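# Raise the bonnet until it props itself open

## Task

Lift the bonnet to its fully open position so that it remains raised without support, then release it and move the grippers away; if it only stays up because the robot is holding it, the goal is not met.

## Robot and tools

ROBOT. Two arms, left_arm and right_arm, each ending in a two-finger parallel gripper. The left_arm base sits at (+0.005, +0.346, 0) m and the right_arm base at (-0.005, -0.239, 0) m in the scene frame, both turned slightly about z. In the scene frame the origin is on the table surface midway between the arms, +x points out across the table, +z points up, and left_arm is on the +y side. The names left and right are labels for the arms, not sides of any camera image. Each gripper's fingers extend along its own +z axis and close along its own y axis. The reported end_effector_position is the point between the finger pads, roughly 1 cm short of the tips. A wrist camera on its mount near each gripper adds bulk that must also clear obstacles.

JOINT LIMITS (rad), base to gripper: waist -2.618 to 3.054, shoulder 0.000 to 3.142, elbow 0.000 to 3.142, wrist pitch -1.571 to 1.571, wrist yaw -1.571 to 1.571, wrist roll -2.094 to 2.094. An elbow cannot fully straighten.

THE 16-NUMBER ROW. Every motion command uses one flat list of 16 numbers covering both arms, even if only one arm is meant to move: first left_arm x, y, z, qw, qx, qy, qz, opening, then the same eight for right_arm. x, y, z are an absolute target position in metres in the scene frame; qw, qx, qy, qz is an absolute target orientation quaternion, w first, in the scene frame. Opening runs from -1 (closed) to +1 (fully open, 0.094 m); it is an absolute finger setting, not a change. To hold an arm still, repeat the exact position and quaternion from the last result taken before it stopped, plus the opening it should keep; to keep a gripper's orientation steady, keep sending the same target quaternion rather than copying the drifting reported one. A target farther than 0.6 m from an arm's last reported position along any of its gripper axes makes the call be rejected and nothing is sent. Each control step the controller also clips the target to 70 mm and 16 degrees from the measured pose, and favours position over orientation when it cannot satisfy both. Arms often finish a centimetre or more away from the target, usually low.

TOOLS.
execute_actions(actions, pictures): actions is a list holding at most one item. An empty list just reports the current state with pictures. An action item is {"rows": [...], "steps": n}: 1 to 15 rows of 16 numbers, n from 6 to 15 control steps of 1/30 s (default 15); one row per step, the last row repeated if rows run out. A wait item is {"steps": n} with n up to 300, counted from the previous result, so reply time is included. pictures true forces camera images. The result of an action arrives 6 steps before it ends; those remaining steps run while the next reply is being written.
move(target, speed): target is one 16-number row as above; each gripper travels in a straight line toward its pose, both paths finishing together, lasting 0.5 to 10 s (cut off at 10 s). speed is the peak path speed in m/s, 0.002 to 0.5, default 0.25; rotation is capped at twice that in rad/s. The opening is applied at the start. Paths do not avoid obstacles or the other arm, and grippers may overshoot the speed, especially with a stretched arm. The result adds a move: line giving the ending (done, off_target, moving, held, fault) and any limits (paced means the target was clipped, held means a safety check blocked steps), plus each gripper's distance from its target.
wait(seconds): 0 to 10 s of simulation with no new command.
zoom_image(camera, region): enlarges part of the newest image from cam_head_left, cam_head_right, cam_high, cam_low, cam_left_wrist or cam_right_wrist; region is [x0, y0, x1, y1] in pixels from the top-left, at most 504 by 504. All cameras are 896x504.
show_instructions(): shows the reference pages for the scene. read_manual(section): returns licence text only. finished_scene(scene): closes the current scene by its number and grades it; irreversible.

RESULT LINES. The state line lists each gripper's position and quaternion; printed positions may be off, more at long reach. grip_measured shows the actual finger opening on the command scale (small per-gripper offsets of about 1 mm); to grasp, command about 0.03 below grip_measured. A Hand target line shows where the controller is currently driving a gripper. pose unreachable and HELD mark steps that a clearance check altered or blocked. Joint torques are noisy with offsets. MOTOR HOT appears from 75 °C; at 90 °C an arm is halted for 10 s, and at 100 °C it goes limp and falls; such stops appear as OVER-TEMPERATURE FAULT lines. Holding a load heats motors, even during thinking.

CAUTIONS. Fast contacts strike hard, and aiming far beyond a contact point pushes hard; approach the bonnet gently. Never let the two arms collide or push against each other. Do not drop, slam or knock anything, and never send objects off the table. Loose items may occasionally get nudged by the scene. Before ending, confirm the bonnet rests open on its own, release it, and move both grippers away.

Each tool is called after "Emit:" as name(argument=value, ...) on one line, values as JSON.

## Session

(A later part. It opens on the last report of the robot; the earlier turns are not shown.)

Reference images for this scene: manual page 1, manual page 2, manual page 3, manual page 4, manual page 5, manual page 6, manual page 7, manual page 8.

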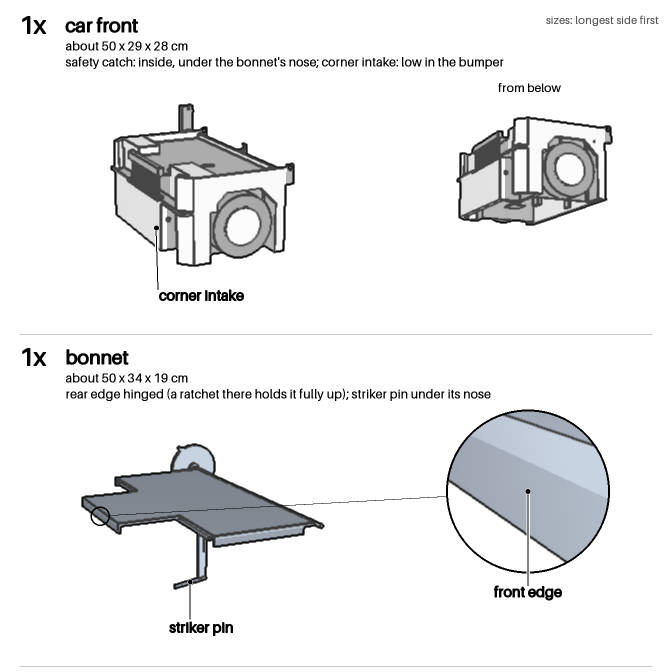

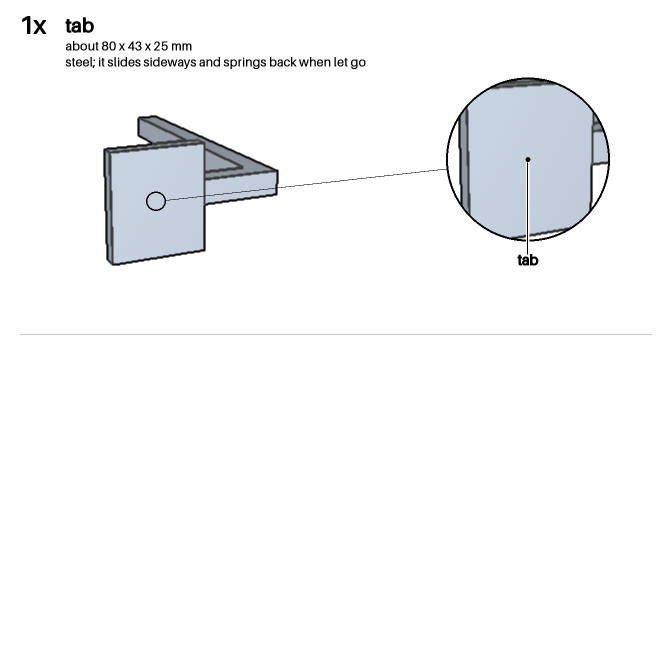

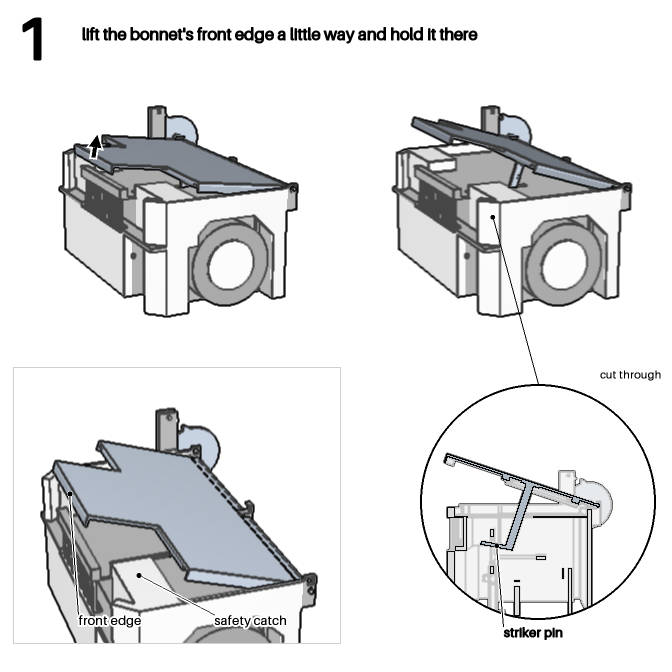

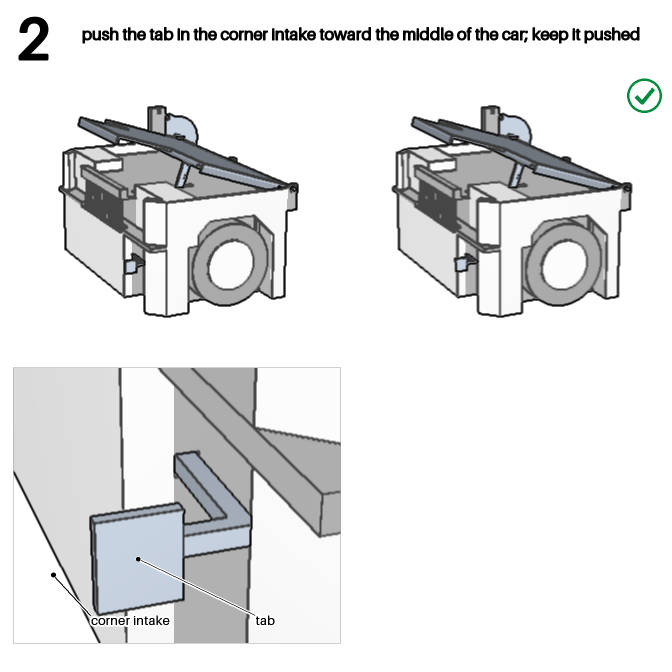

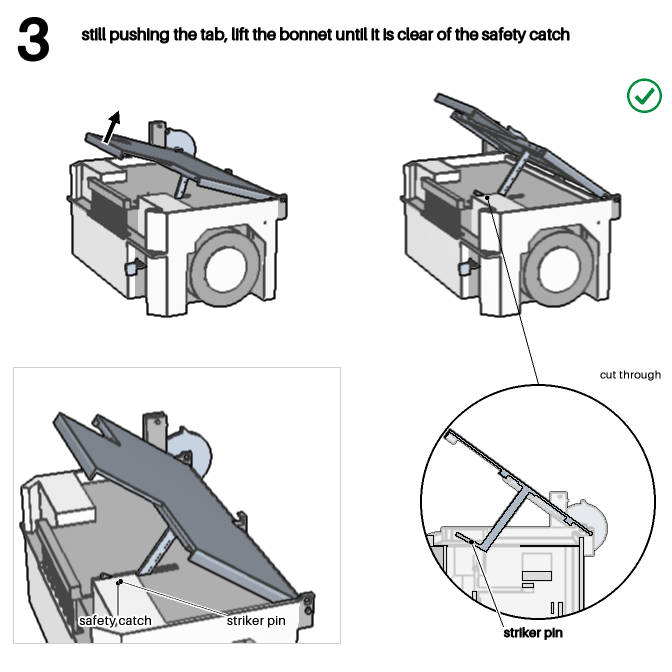

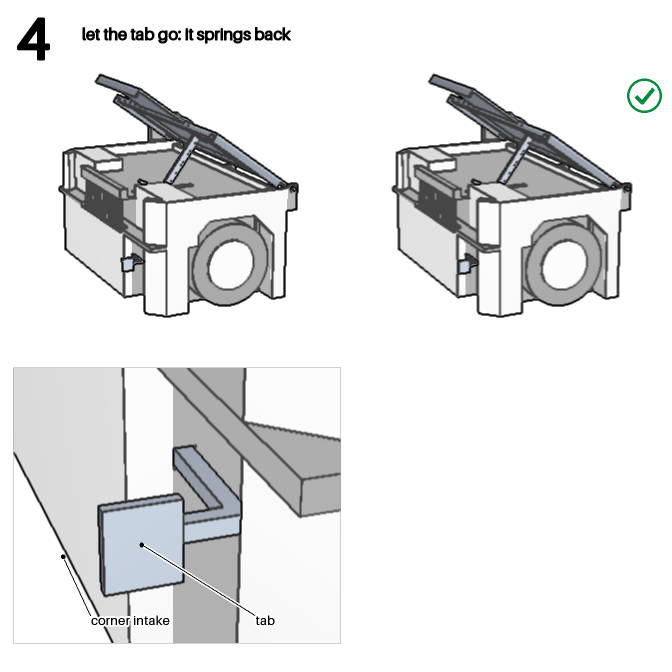

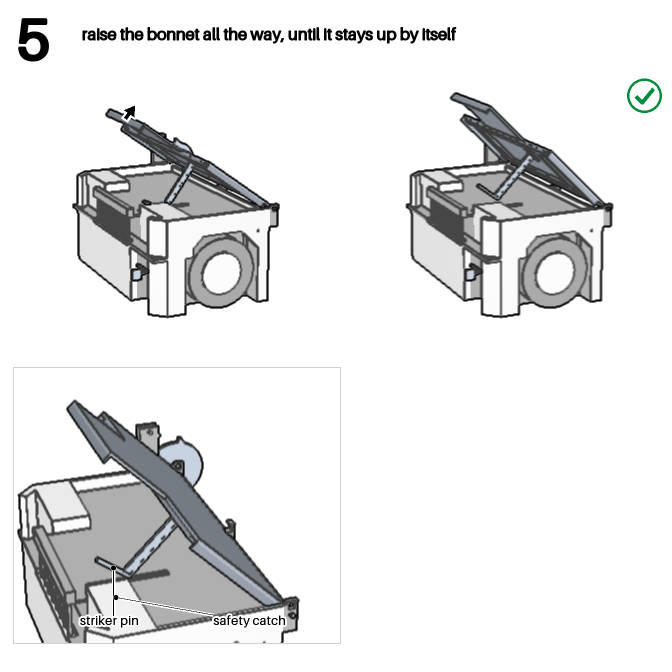

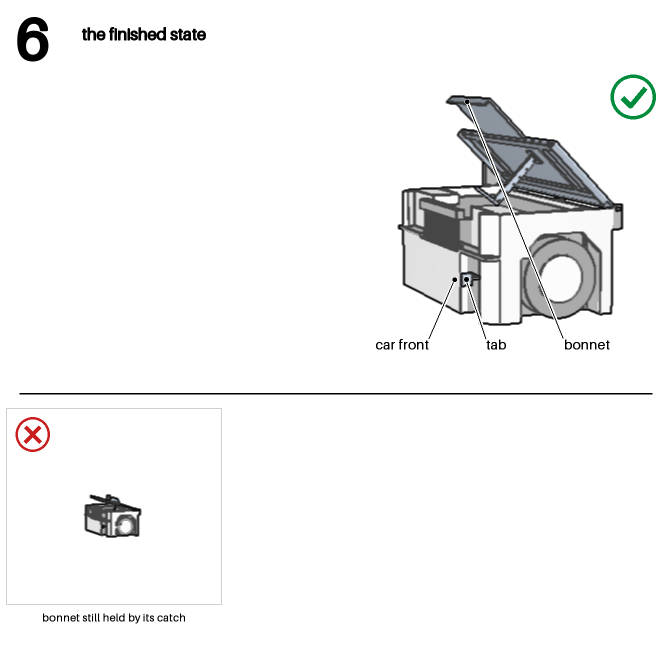

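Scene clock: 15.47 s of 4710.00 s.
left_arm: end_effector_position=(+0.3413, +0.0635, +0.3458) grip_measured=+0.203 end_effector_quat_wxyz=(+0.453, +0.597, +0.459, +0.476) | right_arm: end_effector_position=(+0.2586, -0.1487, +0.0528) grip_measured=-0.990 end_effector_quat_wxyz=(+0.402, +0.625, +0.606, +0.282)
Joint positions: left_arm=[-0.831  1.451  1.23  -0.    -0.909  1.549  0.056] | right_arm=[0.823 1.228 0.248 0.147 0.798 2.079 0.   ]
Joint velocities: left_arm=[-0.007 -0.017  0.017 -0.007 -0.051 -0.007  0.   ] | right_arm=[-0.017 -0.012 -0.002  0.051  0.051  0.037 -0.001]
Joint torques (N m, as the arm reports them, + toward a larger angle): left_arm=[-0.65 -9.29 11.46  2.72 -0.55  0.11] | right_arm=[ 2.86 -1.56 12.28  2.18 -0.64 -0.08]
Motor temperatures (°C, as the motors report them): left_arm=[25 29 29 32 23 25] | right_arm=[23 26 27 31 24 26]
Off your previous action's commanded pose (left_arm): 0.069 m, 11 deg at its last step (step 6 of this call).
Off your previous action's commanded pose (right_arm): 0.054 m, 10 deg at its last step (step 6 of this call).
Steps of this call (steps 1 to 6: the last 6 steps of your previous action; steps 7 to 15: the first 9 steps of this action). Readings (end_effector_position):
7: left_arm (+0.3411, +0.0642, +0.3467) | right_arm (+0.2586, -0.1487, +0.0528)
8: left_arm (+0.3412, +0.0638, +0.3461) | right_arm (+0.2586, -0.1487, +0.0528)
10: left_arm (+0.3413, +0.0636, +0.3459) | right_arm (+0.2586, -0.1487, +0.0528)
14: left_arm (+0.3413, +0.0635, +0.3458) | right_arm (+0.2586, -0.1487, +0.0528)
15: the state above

Still rising; continue.

Emit:
execute_actions(actions=[{"rows":[[0.342,0.07,0.419,0.52,0.52,0.48,0.48,0.2,0.276,-0.10,0.068,0.354,0.612,0.612,0.354,-1],[0.344,0.07,0.423,0.52,0.52,0.48,0.48,0.2,0.276,-0.10,0.068,0.354,0.612,0.612,0.354,-1],[0.346,0.07,0.427,0.52,0.52,0.48,0.48,0.2,0.276,-0.10,0.068,0.354,0.612,0.612,0.354,-1],[0.348,0.07,0.431,0.52,0.52,0.48,0.48,0.2,0.276,-0.10,0.068,0.354,0.612,0.612,0.354,-1],[0.35,0.07,0.435,0.52,0.52,0.48,0.48,0.2,0.276,-0.10,0.068,0.354,0.612,0.612,0.354,-1],[0.352,0.07,0.439,0.52,0.52,0.48,0.48,0.2,0.276,-0.10,0.068,0.354,0.612,0.612,0.354,-1],[0.354,0.07,0.443,0.52,0.52,0.48,0.48,0.2,0.276,-0.10,0.068,0.354,0.612,0.612,0.354,-1],[0.357,0.07,0.447,0.52,0.52,0.48,0.48,0.2,0.276,-0.10,0.068,0.354,0.612,0.612,0.354,-1],[0.36,0.07,0.451,0.52,0.52,0.48,0.48,0.2,0.276,-0.10,0.068,0.354,0.612,0.612,0.354,-1],[0.363,0.07,0.455,0.52,0.52,0.48,0.48,0.2,0.276,-0.10,0.068,0.354,0.612,0.612,0.354,-1]],"steps":15}])

Emit:
execute_actions(actions=[{"rows":[[0.363,0.07,0.455,0.52,0.52,0.48,0.48,0.2,0.276,-0.10,0.068,0.354,0.612,0.612,0.354,-1]],"steps":12}], pictures=true)

Scene clock: 16.17 s of 4710.00 s.
left_arm: end_effector_position=(+0.3486, +0.0625, +0.3591) grip_measured=+0.203 end_effector_quat_wxyz=(+0.447, +0.605, +0.458, +0.474) | right_arm: end_effector_position=(+0.2586, -0.1487, +0.0528) grip_measured=-0.990 end_effector_quat_wxyz=(+0.402, +0.625, +0.606, +0.282)
Joint positions: left_arm=[-0.811  1.474  1.319 -0.085 -0.885  1.551  0.056] | right_arm=[0.823 1.228 0.248 0.147 0.798 2.079 0.   ]
Joint velocities: left_arm=[ 0.061  0.09   0.359 -0.374  0.066  0.081 -0.001] | right_arm=[-0.002 -0.007 -0.022  0.037 -0.066 -0.007 -0.   ]
Joint torques (N m, as the arm reports them, + toward a larger angle): left_arm=[ 0.93 -9.27 11.68  3.3  -0.53  0.17] | right_arm=[ 2.87 -1.56 12.28  2.17 -0.63 -0.08]
Motor temperatures (°C, as the motors report them): left_arm=[25 29 30 33 23 25] | right_arm=[23 26 27 31 25 26]
Off your previous action's commanded pose (left_arm): 0.070 m, 12 deg at its last step (step 6 of this call).
Off your previous action's commanded pose (right_arm): 0.054 m, 10 deg at its last step (step 6 of this call).
Steps of this call (steps 1 to 6: the last 6 steps of your previous action; steps 7 to 12: nothing new was sent; steps 13 to 21: the first 9 steps of this action). Readings (end_effector_position):
13: left_arm (+0.3414, +0.0637, +0.3461) | right_arm (+0.2586, -0.1487, +0.0528)
14: left_arm (+0.3417, +0.0634, +0.3463) | right_arm (+0.2586, -0.1487, +0.0528)
16: left_arm (+0.3432, +0.0633, +0.3493) | right_arm (+0.2586, -0.1487, +0.0528)
20: left_arm (+0.3476, +0.0627, +0.3574) | right_arm (+0.2586, -0.1487, +0.0528)
21: the state above

Scene clock: 16.57 s of 4710.00 s.
left_arm: end_effector_position=(+0.3547, +0.0632, +0.3959) grip_measured=+0.203 end_effector_quat_wxyz=(+0.461, +0.591, +0.462, +0.474) | right_arm: end_effector_position=(+0.2586, -0.1487, +0.0528) grip_measured=-0.990 end_effector_quat_wxyz=(+0.402, +0.625, +0.606, +0.282)
Joint positions: left_arm=[-0.795  1.496  1.456 -0.157 -0.875  1.555  0.056] | right_arm=[0.823 1.228 0.248 0.147 0.798 2.079 0.   ]
Joint velocities: left_arm=[ 0.032  0.056  0.164  0.066  0.022  0.007 -0.002] | right_arm=[-0.007  0.007  0.012  0.022 -0.007  0.022 -0.001]
Joint torques (N m, as the arm reports them, + toward a larger angle): left_arm=[ 1.14 -7.57 10.42  2.83 -0.33  0.12] | right_arm=[ 2.87 -1.54 12.29  2.18 -0.64 -0.07]
Motor temperatures (°C, as the motors report them): left_arm=[25 29 30 33 23 25] | right_arm=[23 26 28 31 25 26]
Off your previous action's commanded pose (left_arm): 0.081 m, 13 deg at its last step (step 6 of this call); position clipped at that step.
Off your previous action's commanded pose (right_arm): 0.054 m, 10 deg at its last step (step 6 of this call).
Steps of this call (steps 1 to 6: the last 6 steps of your previous action; steps 7 to 12: the first 6 steps of this action). Readings (end_effector_position):
7: left_arm (+0.3520, +0.0626, +0.3797) | right_arm (+0.2586, -0.1487, +0.0528)
8: left_arm (+0.3524, +0.0627, +0.3840) | right_arm (+0.2586, -0.1487, +0.0528)
10: left_arm (+0.3534, +0.0631, +0.3914) | right_arm (+0.2586, -0.1487, +0.0528)
12: the state above

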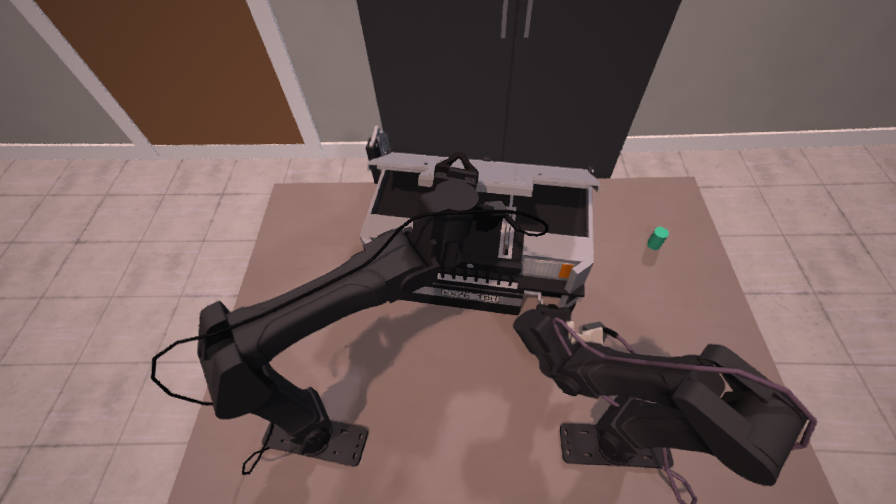

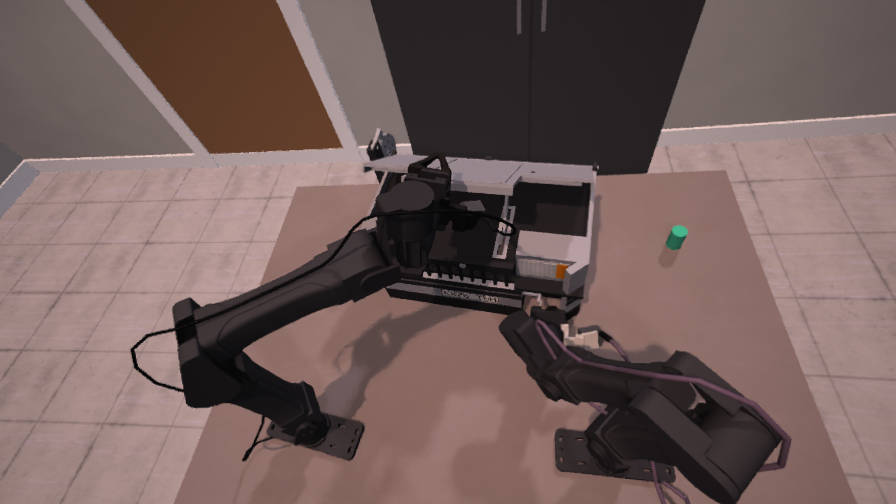

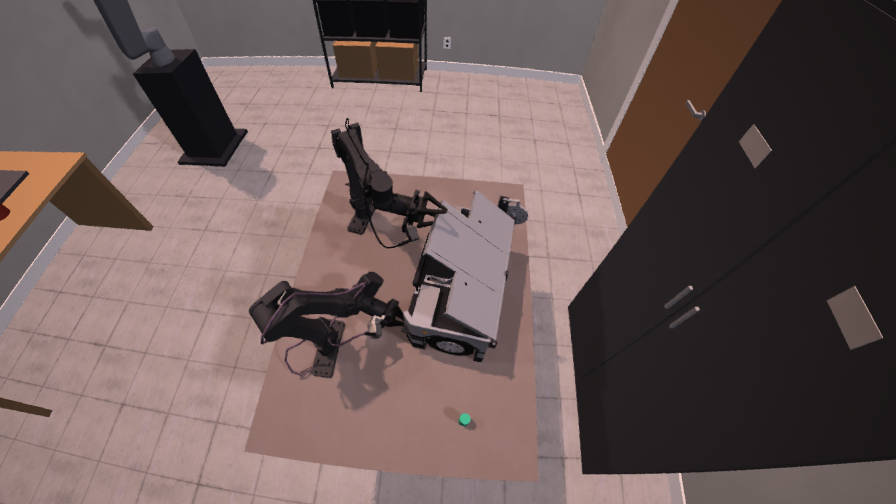

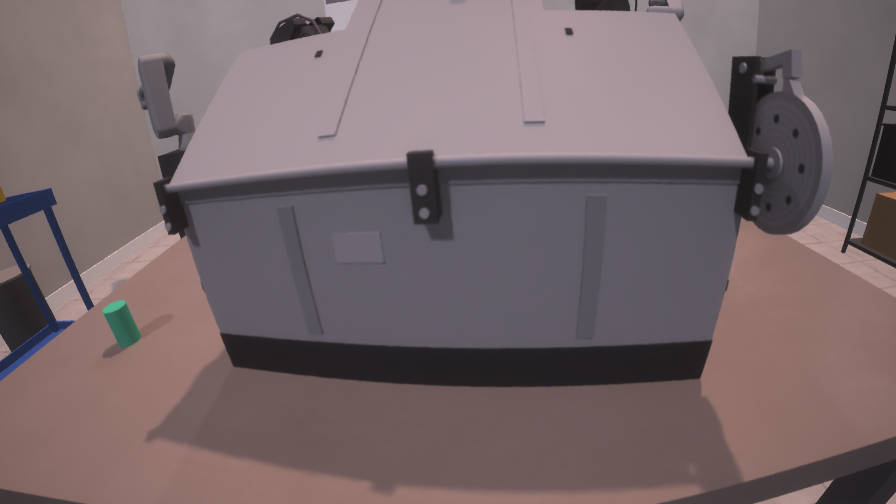

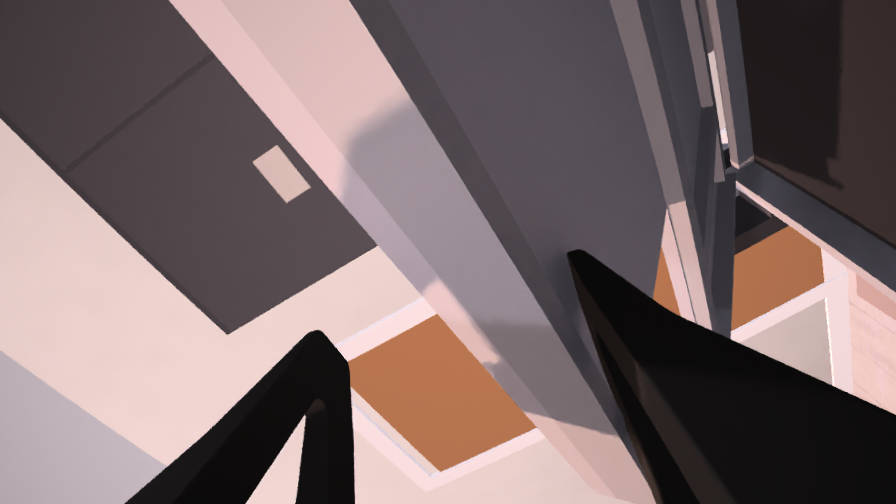

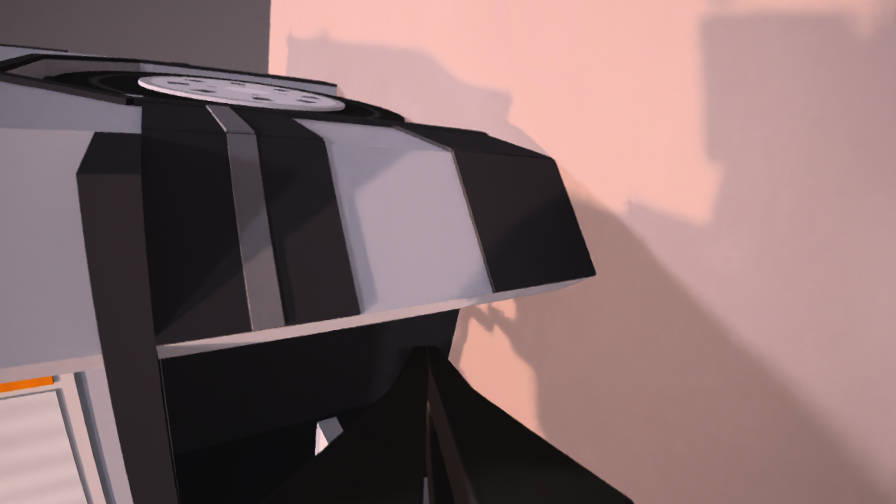

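Clear of catch. Final arc, releasing tab.

Emit:
execute_actions(actions=[{"rows":[[0.367,0.068,0.457,0.52,0.52,0.48,0.48,0.2,0.274,-0.105,0.067,0.354,0.612,0.612,0.354,-1],[0.371,0.068,0.459,0.52,0.52,0.48,0.48,0.2,0.272,-0.11,0.066,0.354,0.612,0.612,0.354,-1],[0.375,0.067,0.461,0.52,0.52,0.48,0.48,0.2,0.27,-0.115,0.065,0.354,0.612,0.612,0.354,-1],[0.379,0.067,0.463,0.52,0.52,0.48,0.48,0.2,0.268,-0.12,0.064,0.354,0.612,0.612,0.354,-1],[0.383,0.066,0.465,0.52,0.52,0.48,0.48,0.2,0.266,-0.125,0.063,0.354,0.612,0.612,0.354,-1],[0.387,0.066,0.467,0.52,0.52,0.48,0.48,0.2,0.264,-0.13,0.062,0.354,0.612,0.612,0.354,-1],[0.391,0.065,0.469,0.52,0.52,0.48,0.48,0.2,0.262,-0.135,0.061,0.354,0.612,0.612,0.354,-1],[0.395,0.065,0.471,0.52,0.52,0.48,0.48,0.2,0.26,-0.14,0.06,0.354,0.612,0.612,0.354,-1],[0.399,0.064,0.473,0.52,0.52,0.48,0.48,0.2,0.258,-0.145,0.06,0.354,0.612,0.612,0.354,-1],[0.403,0.064,0.475,0.52,0.52,0.48,0.48,0.2,0.256,-0.15,0.06,0.354,0.612,0.612,0.354,-1],[0.407,0.063,0.477,0.52,0.52,0.48,0.48,0.2,0.254,-0.155,0.06,0.354,0.612,0.612,0.354,-1],[0.411,0.063,0.479,0.52,0.52,0.48,0.48,0.2,0.252,-0.16,0.06,0.354,0.612,0.612,0.354,-1],[0.415,0.062,0.481,0.52,0.52,0.48,0.48,0.2,0.25,-0.162,0.06,0.354,0.612,0.612,0.354,-1]],"steps":15}])

Emit:
execute_actions(actions=[{"rows":[[0.415,0.062,0.481,0.52,0.52,0.48,0.48,0.2,0.25,-0.162,0.06,0.354,0.612,0.612,0.354,-1]],"steps":15}], pictures=true)

Scene clock: 17.40 s of 4710.00 s.
left_arm: end_effector_position=(+0.3763, +0.0611, +0.4217) grip_measured=+0.203 end_effector_quat_wxyz=(+0.469, +0.577, +0.467, +0.479) | right_arm: end_effector_position=(+0.2560, -0.1536, +0.0528) grip_measured=-0.990 end_effector_quat_wxyz=(+0.382, +0.626, +0.607, +0.305)
Joint positions: left_arm=[-0.749  1.568  1.6   -0.185 -0.844  1.57   0.056] | right_arm=[0.775 1.14  0.191 0.185 0.716 2.036 0.   ]
Joint velocities: left_arm=[ 0.227  0.383  0.711 -0.095  0.168 -0.022 -0.001] | right_arm=[-0.383 -0.72  -0.462  0.33  -0.505 -0.271  0.001]
Joint torques (N m, as the arm reports them, + toward a larger angle): left_arm=[ 2.52 -6.82  9.45  2.82 -0.17  0.1 ] | right_arm=[-0.21 -3.62  6.69  1.93  0.15 -0.11]
Motor temperatures (°C, as the motors report them): left_arm=[25 29 30 33 23 25] | right_arm=[23 26 28 31 25 26]
Off your previous action's commanded pose (left_arm): 0.058 m, 11 deg at its last step (step 6 of this call).
Off your previous action's commanded pose (right_arm): 0.054 m, 10 deg at its last step (step 6 of this call).
Steps of this call (steps 1 to 6: the last 6 steps of your previous action; steps 7 to 16: nothing new was sent; steps 17 to 25: the first 9 steps of this action). Readings (end_effector_position):
17: left_arm (+0.3563, +0.0629, +0.3976) | right_arm (+0.2586, -0.1487, +0.0528)
18: left_arm (+0.3570, +0.0627, +0.3983) | right_arm (+0.2586, -0.1487, +0.0528)
20: left_arm (+0.3602, +0.0625, +0.4026) | right_arm (+0.2586, -0.1491, +0.0527)
24: left_arm (+0.3725, +0.0615, +0.4173) | right_arm (+0.2569, -0.1511, +0.0528)
25: the state above

Scene clock: 17.90 s of 4710.00 s.
left_arm: end_effector_position=(+0.3932, +0.0561, +0.4277) grip_measured=+0.203 end_effector_quat_wxyz=(+0.450, +0.597, +0.463, +0.476) | right_arm: end_effector_position=(+0.2537, -0.1561, +0.0649) grip_measured=-0.990 end_effector_quat_wxyz=(+0.352, +0.615, +0.606, +0.361)
Joint positions: left_arm=[-0.715  1.646  1.752 -0.311 -0.802  1.576  0.056] | right_arm=[0.685 0.939 0.117 0.203 0.561 1.953 0.   ]
Joint velocities: left_arm=[ 0.027  0.002  0.022 -0.11  -0.007 -0.051 -0.001] | right_arm=[-0.007  0.002 -0.022 -0.037 -0.095 -0.037  0.   ]
Joint torques (N m, as the arm reports them, + toward a larger angle): left_arm=[ 3.49 -6.6   9.98  3.34  0.02 -0.03] | right_arm=[-0.79 -1.85  6.08  1.75  0.17 -0.09]
Motor temperatures (°C, as the motors report them): left_arm=[25 29 30 34 23 25] | right_arm=[23 26 28 31 25 26]
Off your previous action's commanded pose (left_arm): 0.057 m, 10 deg at its last step (step 6 of this call).
Off your previous action's commanded pose (right_arm): 0.005 m, 3 deg at its last step (step 6 of this call).
Steps of this call (steps 1 to 6: the last 6 steps of your previous action; steps 7 to 15: the first 9 steps of this action). Readings (end_effector_position):
7: left_arm (+0.3917, +0.0570, +0.4292) | right_arm (+0.2535, -0.1611, +0.0646)
8: left_arm (+0.3923, +0.0566, +0.4284) | right_arm (+0.2539, -0.1605, +0.0657)
10: left_arm (+0.3931, +0.0563, +0.4276) | right_arm (+0.2541, -0.1590, +0.0660)
14: left_arm (+0.3932, +0.0561, +0.4275) | right_arm (+0.2538, -0.1565, +0.0650)
15: the state above

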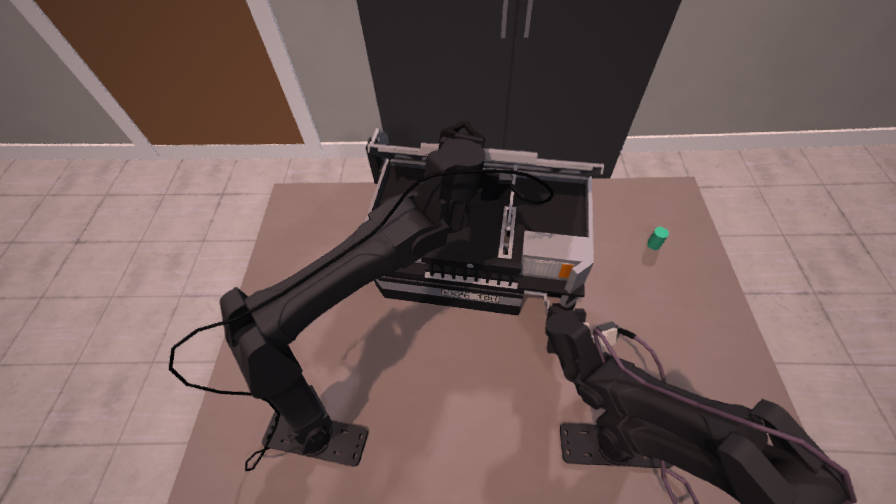

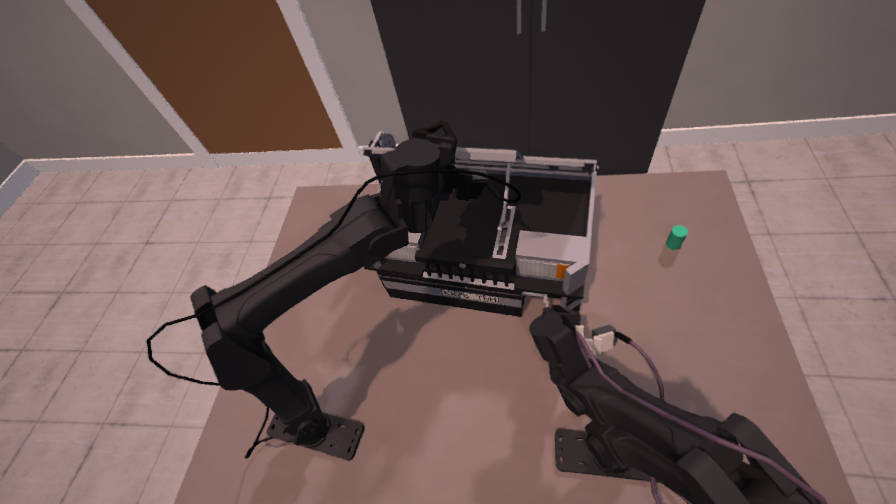

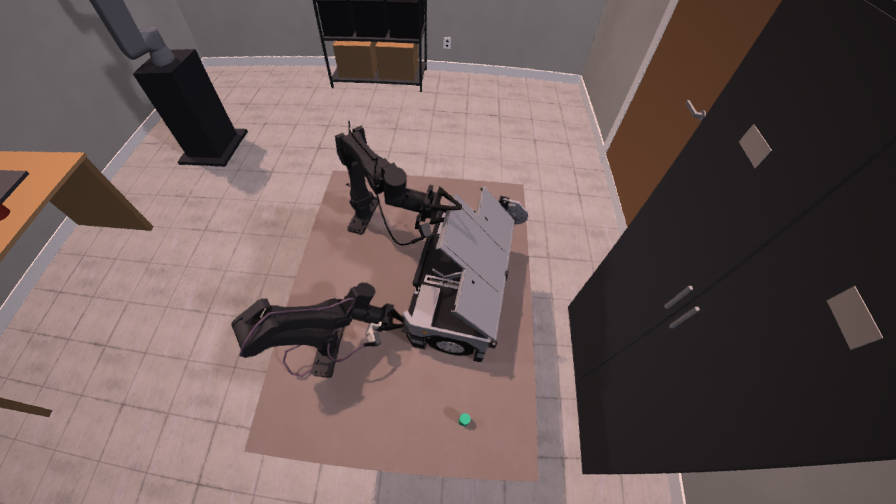

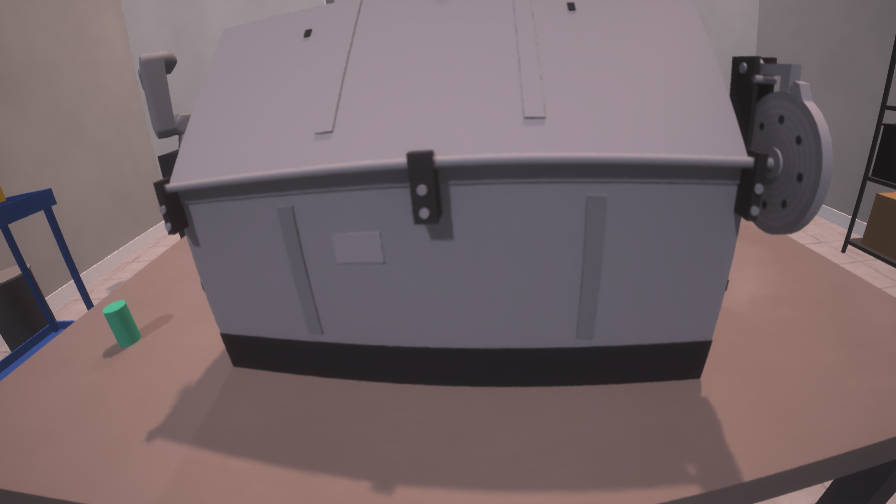

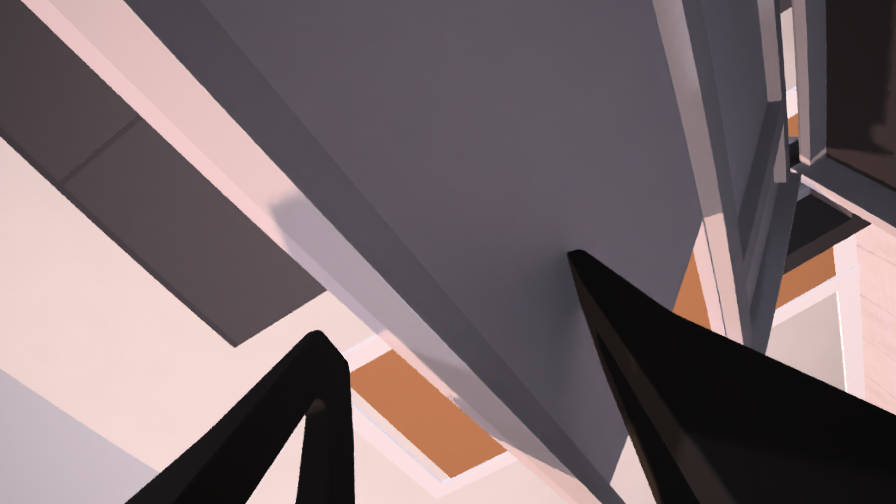

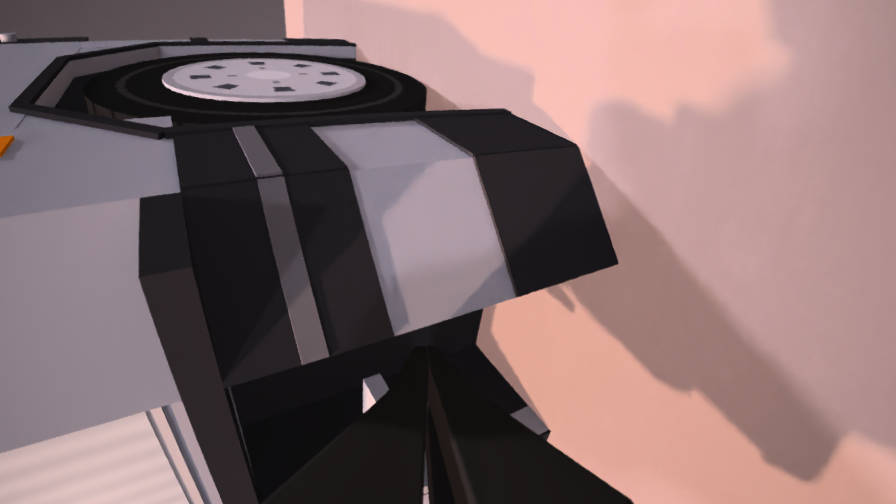

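Pawl dropped. Ease off with a ramp, then withdraw.

Emit:
execute_actions(actions=[{"rows":[[0.411,0.062,0.478,0.52,0.52,0.48,0.48,0.3,0.247,-0.163,0.062,0.354,0.612,0.612,0.354,-1],[0.407,0.062,0.475,0.52,0.52,0.48,0.48,0.3,0.244,-0.164,0.064,0.354,0.612,0.612,0.354,-1],[0.403,0.062,0.472,0.52,0.52,0.48,0.48,0.3,0.241,-0.165,0.066,0.354,0.612,0.612,0.354,-1],[0.399,0.062,0.469,0.52,0.52,0.48,0.48,0.3,0.238,-0.166,0.068,0.354,0.612,0.612,0.354,-1],[0.395,0.062,0.466,0.52,0.52,0.48,0.48,0.3,0.235,-0.167,0.07,0.354,0.612,0.612,0.354,-1],[0.391,0.062,0.463,0.52,0.52,0.48,0.48,0.3,0.232,-0.168,0.072,0.354,0.612,0.612,0.354,-1],[0.387,0.062,0.46,0.52,0.52,0.48,0.48,0.3,0.229,-0.169,0.074,0.354,0.612,0.612,0.354,-1],[0.383,0.062,0.457,0.52,0.52,0.48,0.48,0.3,0.226,-0.17,0.076,0.354,0.612,0.612,0.354,-1],[0.379,0.062,0.454,0.52,0.52,0.48,0.48,0.3,0.223,-0.17,0.078,0.354,0.612,0.612,0.354,-1],[0.375,0.062,0.451,0.52,0.52,0.48,0.48,0.3,0.22,-0.17,0.08,0.354,0.612,0.612,0.354,-1],[0.371,0.062,0.448,0.52,0.52,0.48,0.48,0.3,0.22,-0.17,0.08,0.354,0.612,0.612,0.354,-1],[0.367,0.062,0.445,0.52,0.52,0.48,0.48,0.3,0.22,-0.17,0.08,0.354,0.612,0.612,0.354,-1],[0.363,0.062,0.442,0.52,0.52,0.48,0.48,0.3,0.22,-0.17,0.08,0.354,0.612,0.612,0.354,-1],[0.36,0.062,0.44,0.52,0.52,0.48,0.48,0.3,0.22,-0.17,0.08,0.354,0.612,0.612,0.354,-1]],"steps":15}])

Emit:
move(target=[0.25,0.08,0.435,0.52,0.52,0.48,0.48,0.3,0.2,-0.18,0.11,0.354,0.612,0.612,0.354,-1], speed=0.15)

Scene clock: 18.70 s of 4710.00 s.
left_arm: end_effector_position=(+0.3890, +0.0566, +0.4251) grip_measured=+0.298 end_effector_quat_wxyz=(+0.460, +0.582, +0.470, +0.478) | right_arm: end_effector_position=(+0.2483, -0.1577, +0.0907) grip_measured=-0.990 end_effector_quat_wxyz=(+0.357, +0.607, +0.587, +0.398)
Joint positions: left_arm=[-0.729  1.627  1.695 -0.245 -0.831  1.564  0.061] | right_arm=[0.697 0.736 0.117 0.086 0.568 1.948 0.   ]
Joint velocities: left_arm=[-0.144 -0.247 -0.603  0.403 -0.286 -0.095 -0.   ] | right_arm=[ 0.193 -0.769 -0.002 -0.608  0.11   0.007 -0.002]
Joint torques (N m, as the arm reports them, + toward a larger angle): left_arm=[-0.68 -9.83  5.32  2.5  -0.05 -0.2 ] | right_arm=[ 1.11 -0.64  7.41  1.46  0.25 -0.02]
Motor temperatures (°C, as the motors report them): left_arm=[25 29 30 34 23 25] | right_arm=[23 26 28 31 25 26]
Off your previous action's commanded pose (left_arm): 0.058 m, 12 deg at its last step (step 6 of this call).
Off your previous action's commanded pose (right_arm): 0.009 m, 1 deg at its last step (step 6 of this call).
Steps of this call (steps 1 to 6: the last 6 steps of your previous action; steps 7 to 15: nothing new was sent; steps 16 to 24: the first 9 steps of this action). Readings (end_effector_position):
16: left_arm (+0.3934, +0.0559, +0.4280) | right_arm (+0.2534, -0.1544, +0.0648)
17: left_arm (+0.3935, +0.0558, +0.4287) | right_arm (+0.2531, -0.1546, +0.0666)
19: left_arm (+0.3933, +0.0558, +0.4292) | right_arm (+0.2529, -0.1551, +0.0737)
23: left_arm (+0.3910, +0.0562, +0.4269) | right_arm (+0.2500, -0.1575, +0.0883)
24: the state above

Scene clock: 20.93 s of 4710.00 s.
left_arm: end_effector_position=(+0.2541, +0.0713, +0.4304) grip_measured=+0.298 end_effector_quat_wxyz=(+0.512, +0.528, +0.475, +0.483) | right_arm: end_effector_position=(+0.2035, -0.1777, +0.1003) grip_measured=-0.990 end_effector_quat_wxyz=(+0.353, +0.613, +0.615, +0.348)
Joint positions: left_arm=[-1.11   1.32   1.318 -0.024 -1.224  1.569  0.061] | right_arm=[ 0.853  0.415  0.224 -0.532  0.693  2.075  0.   ]
Joint velocities: left_arm=[-0.012 -0.002 -0.012  0.037  0.022 -0.007 -0.001] | right_arm=[ 0.007 -0.007  0.017 -0.081 -0.037  0.022 -0.001]
Joint torques (N m, as the arm reports them, + toward a larger angle): left_arm=[-0.5  -6.73  4.27  1.76 -0.11  0.03] | right_arm=[ 0.77  0.8  11.39  1.36  0.36 -0.01]
Motor temperatures (°C, as the motors report them): left_arm=[25 29 30 34 23 25] | right_arm=[23 26 28 31 25 26]
Hand target (left_arm): +0.251, +0.078, +0.434; +0.519, +0.520, +0.479, +0.480
Hand target (right_arm): +0.202, -0.179, +0.111; +0.356, +0.611, +0.612, +0.353
Off your previous action's commanded pose (left_arm): 0.028 m, 8 deg at its last step (step 6 of this call).
Off your previous action's commanded pose (right_arm): 0.023 m, 5 deg at its last step (step 6 of this call).
Off the commanded pose (left_arm): 0.011 m, 1 deg.
Off the commanded pose (right_arm): 0.011 m, 1 deg.
Kept back: nothing.
move: off_target (left_arm, right_arm)

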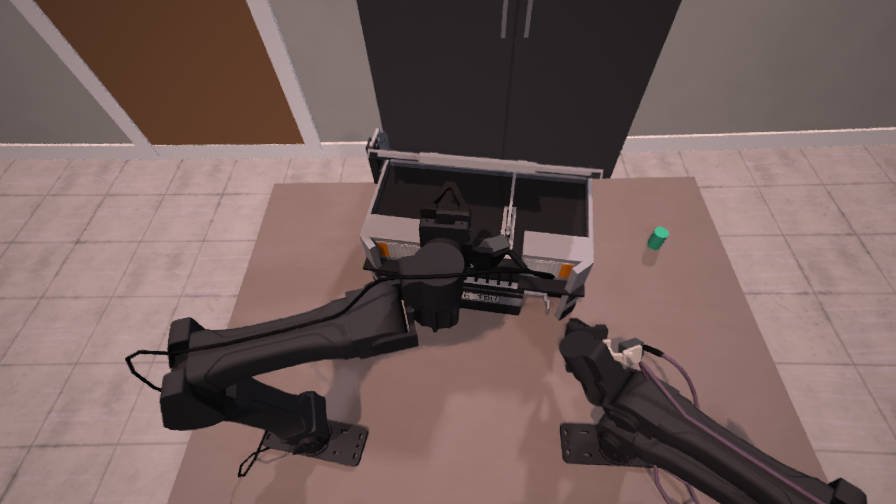

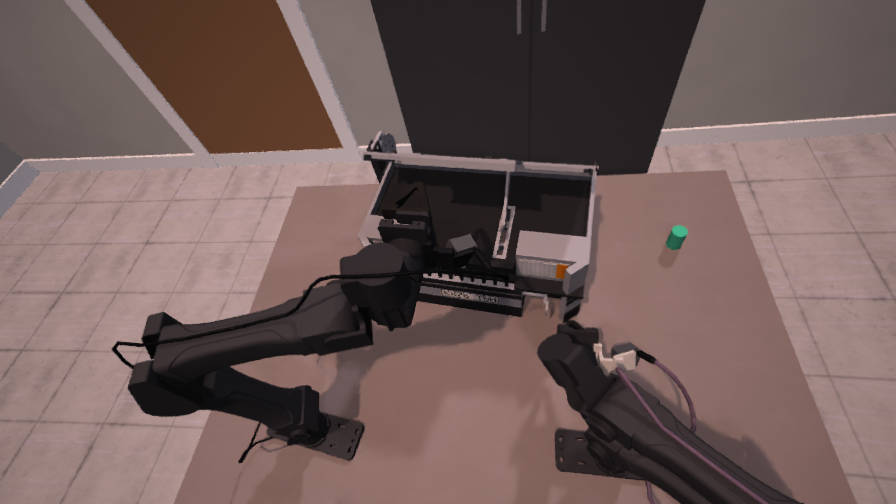

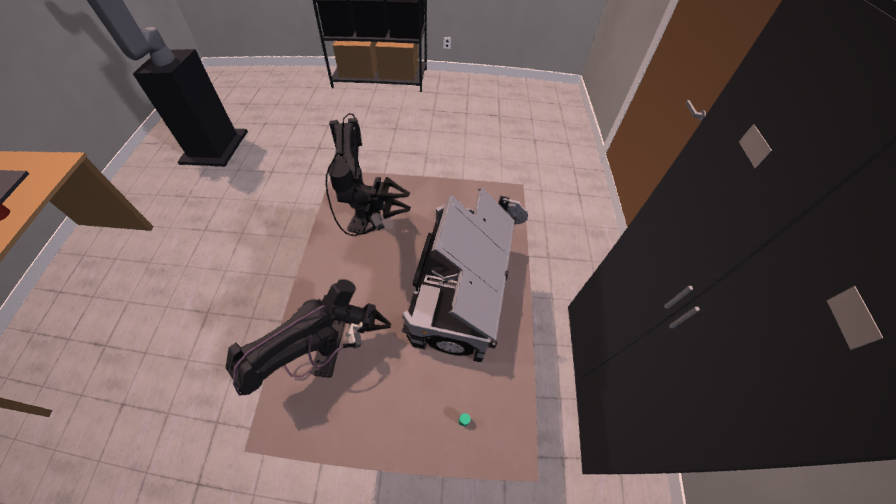

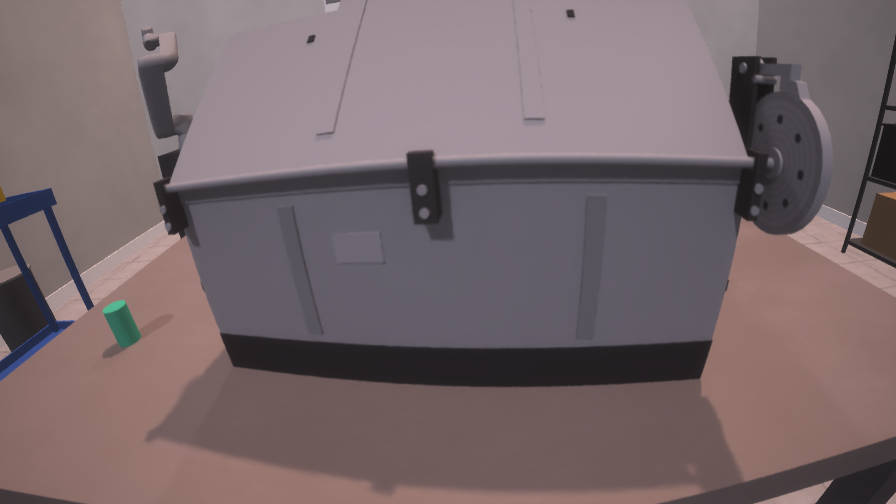

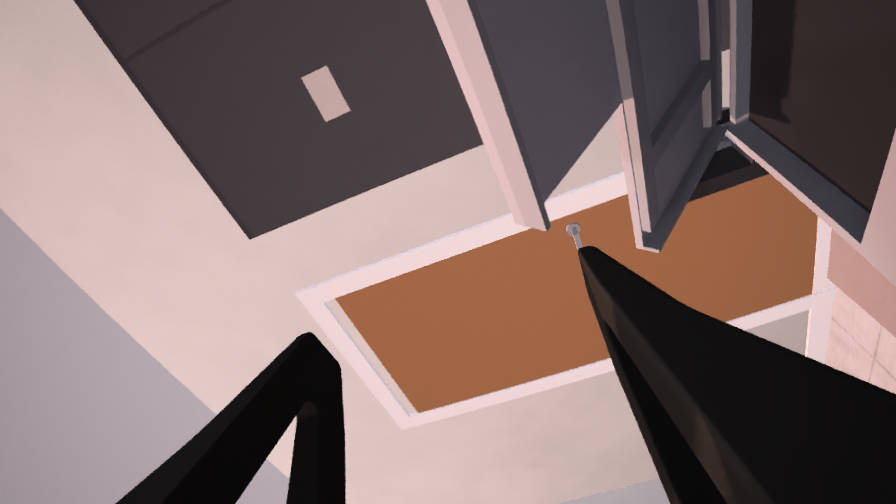

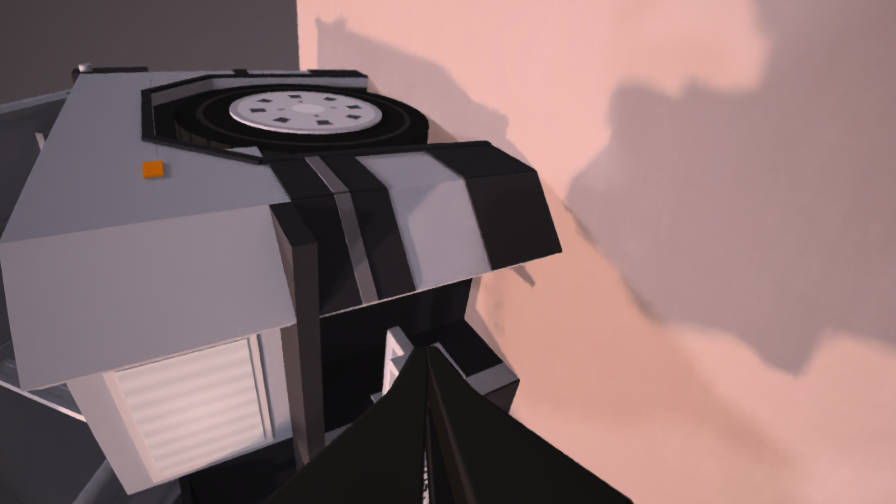

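Emit:
finished_scene(scene=2)

The scene is finished: the task was done.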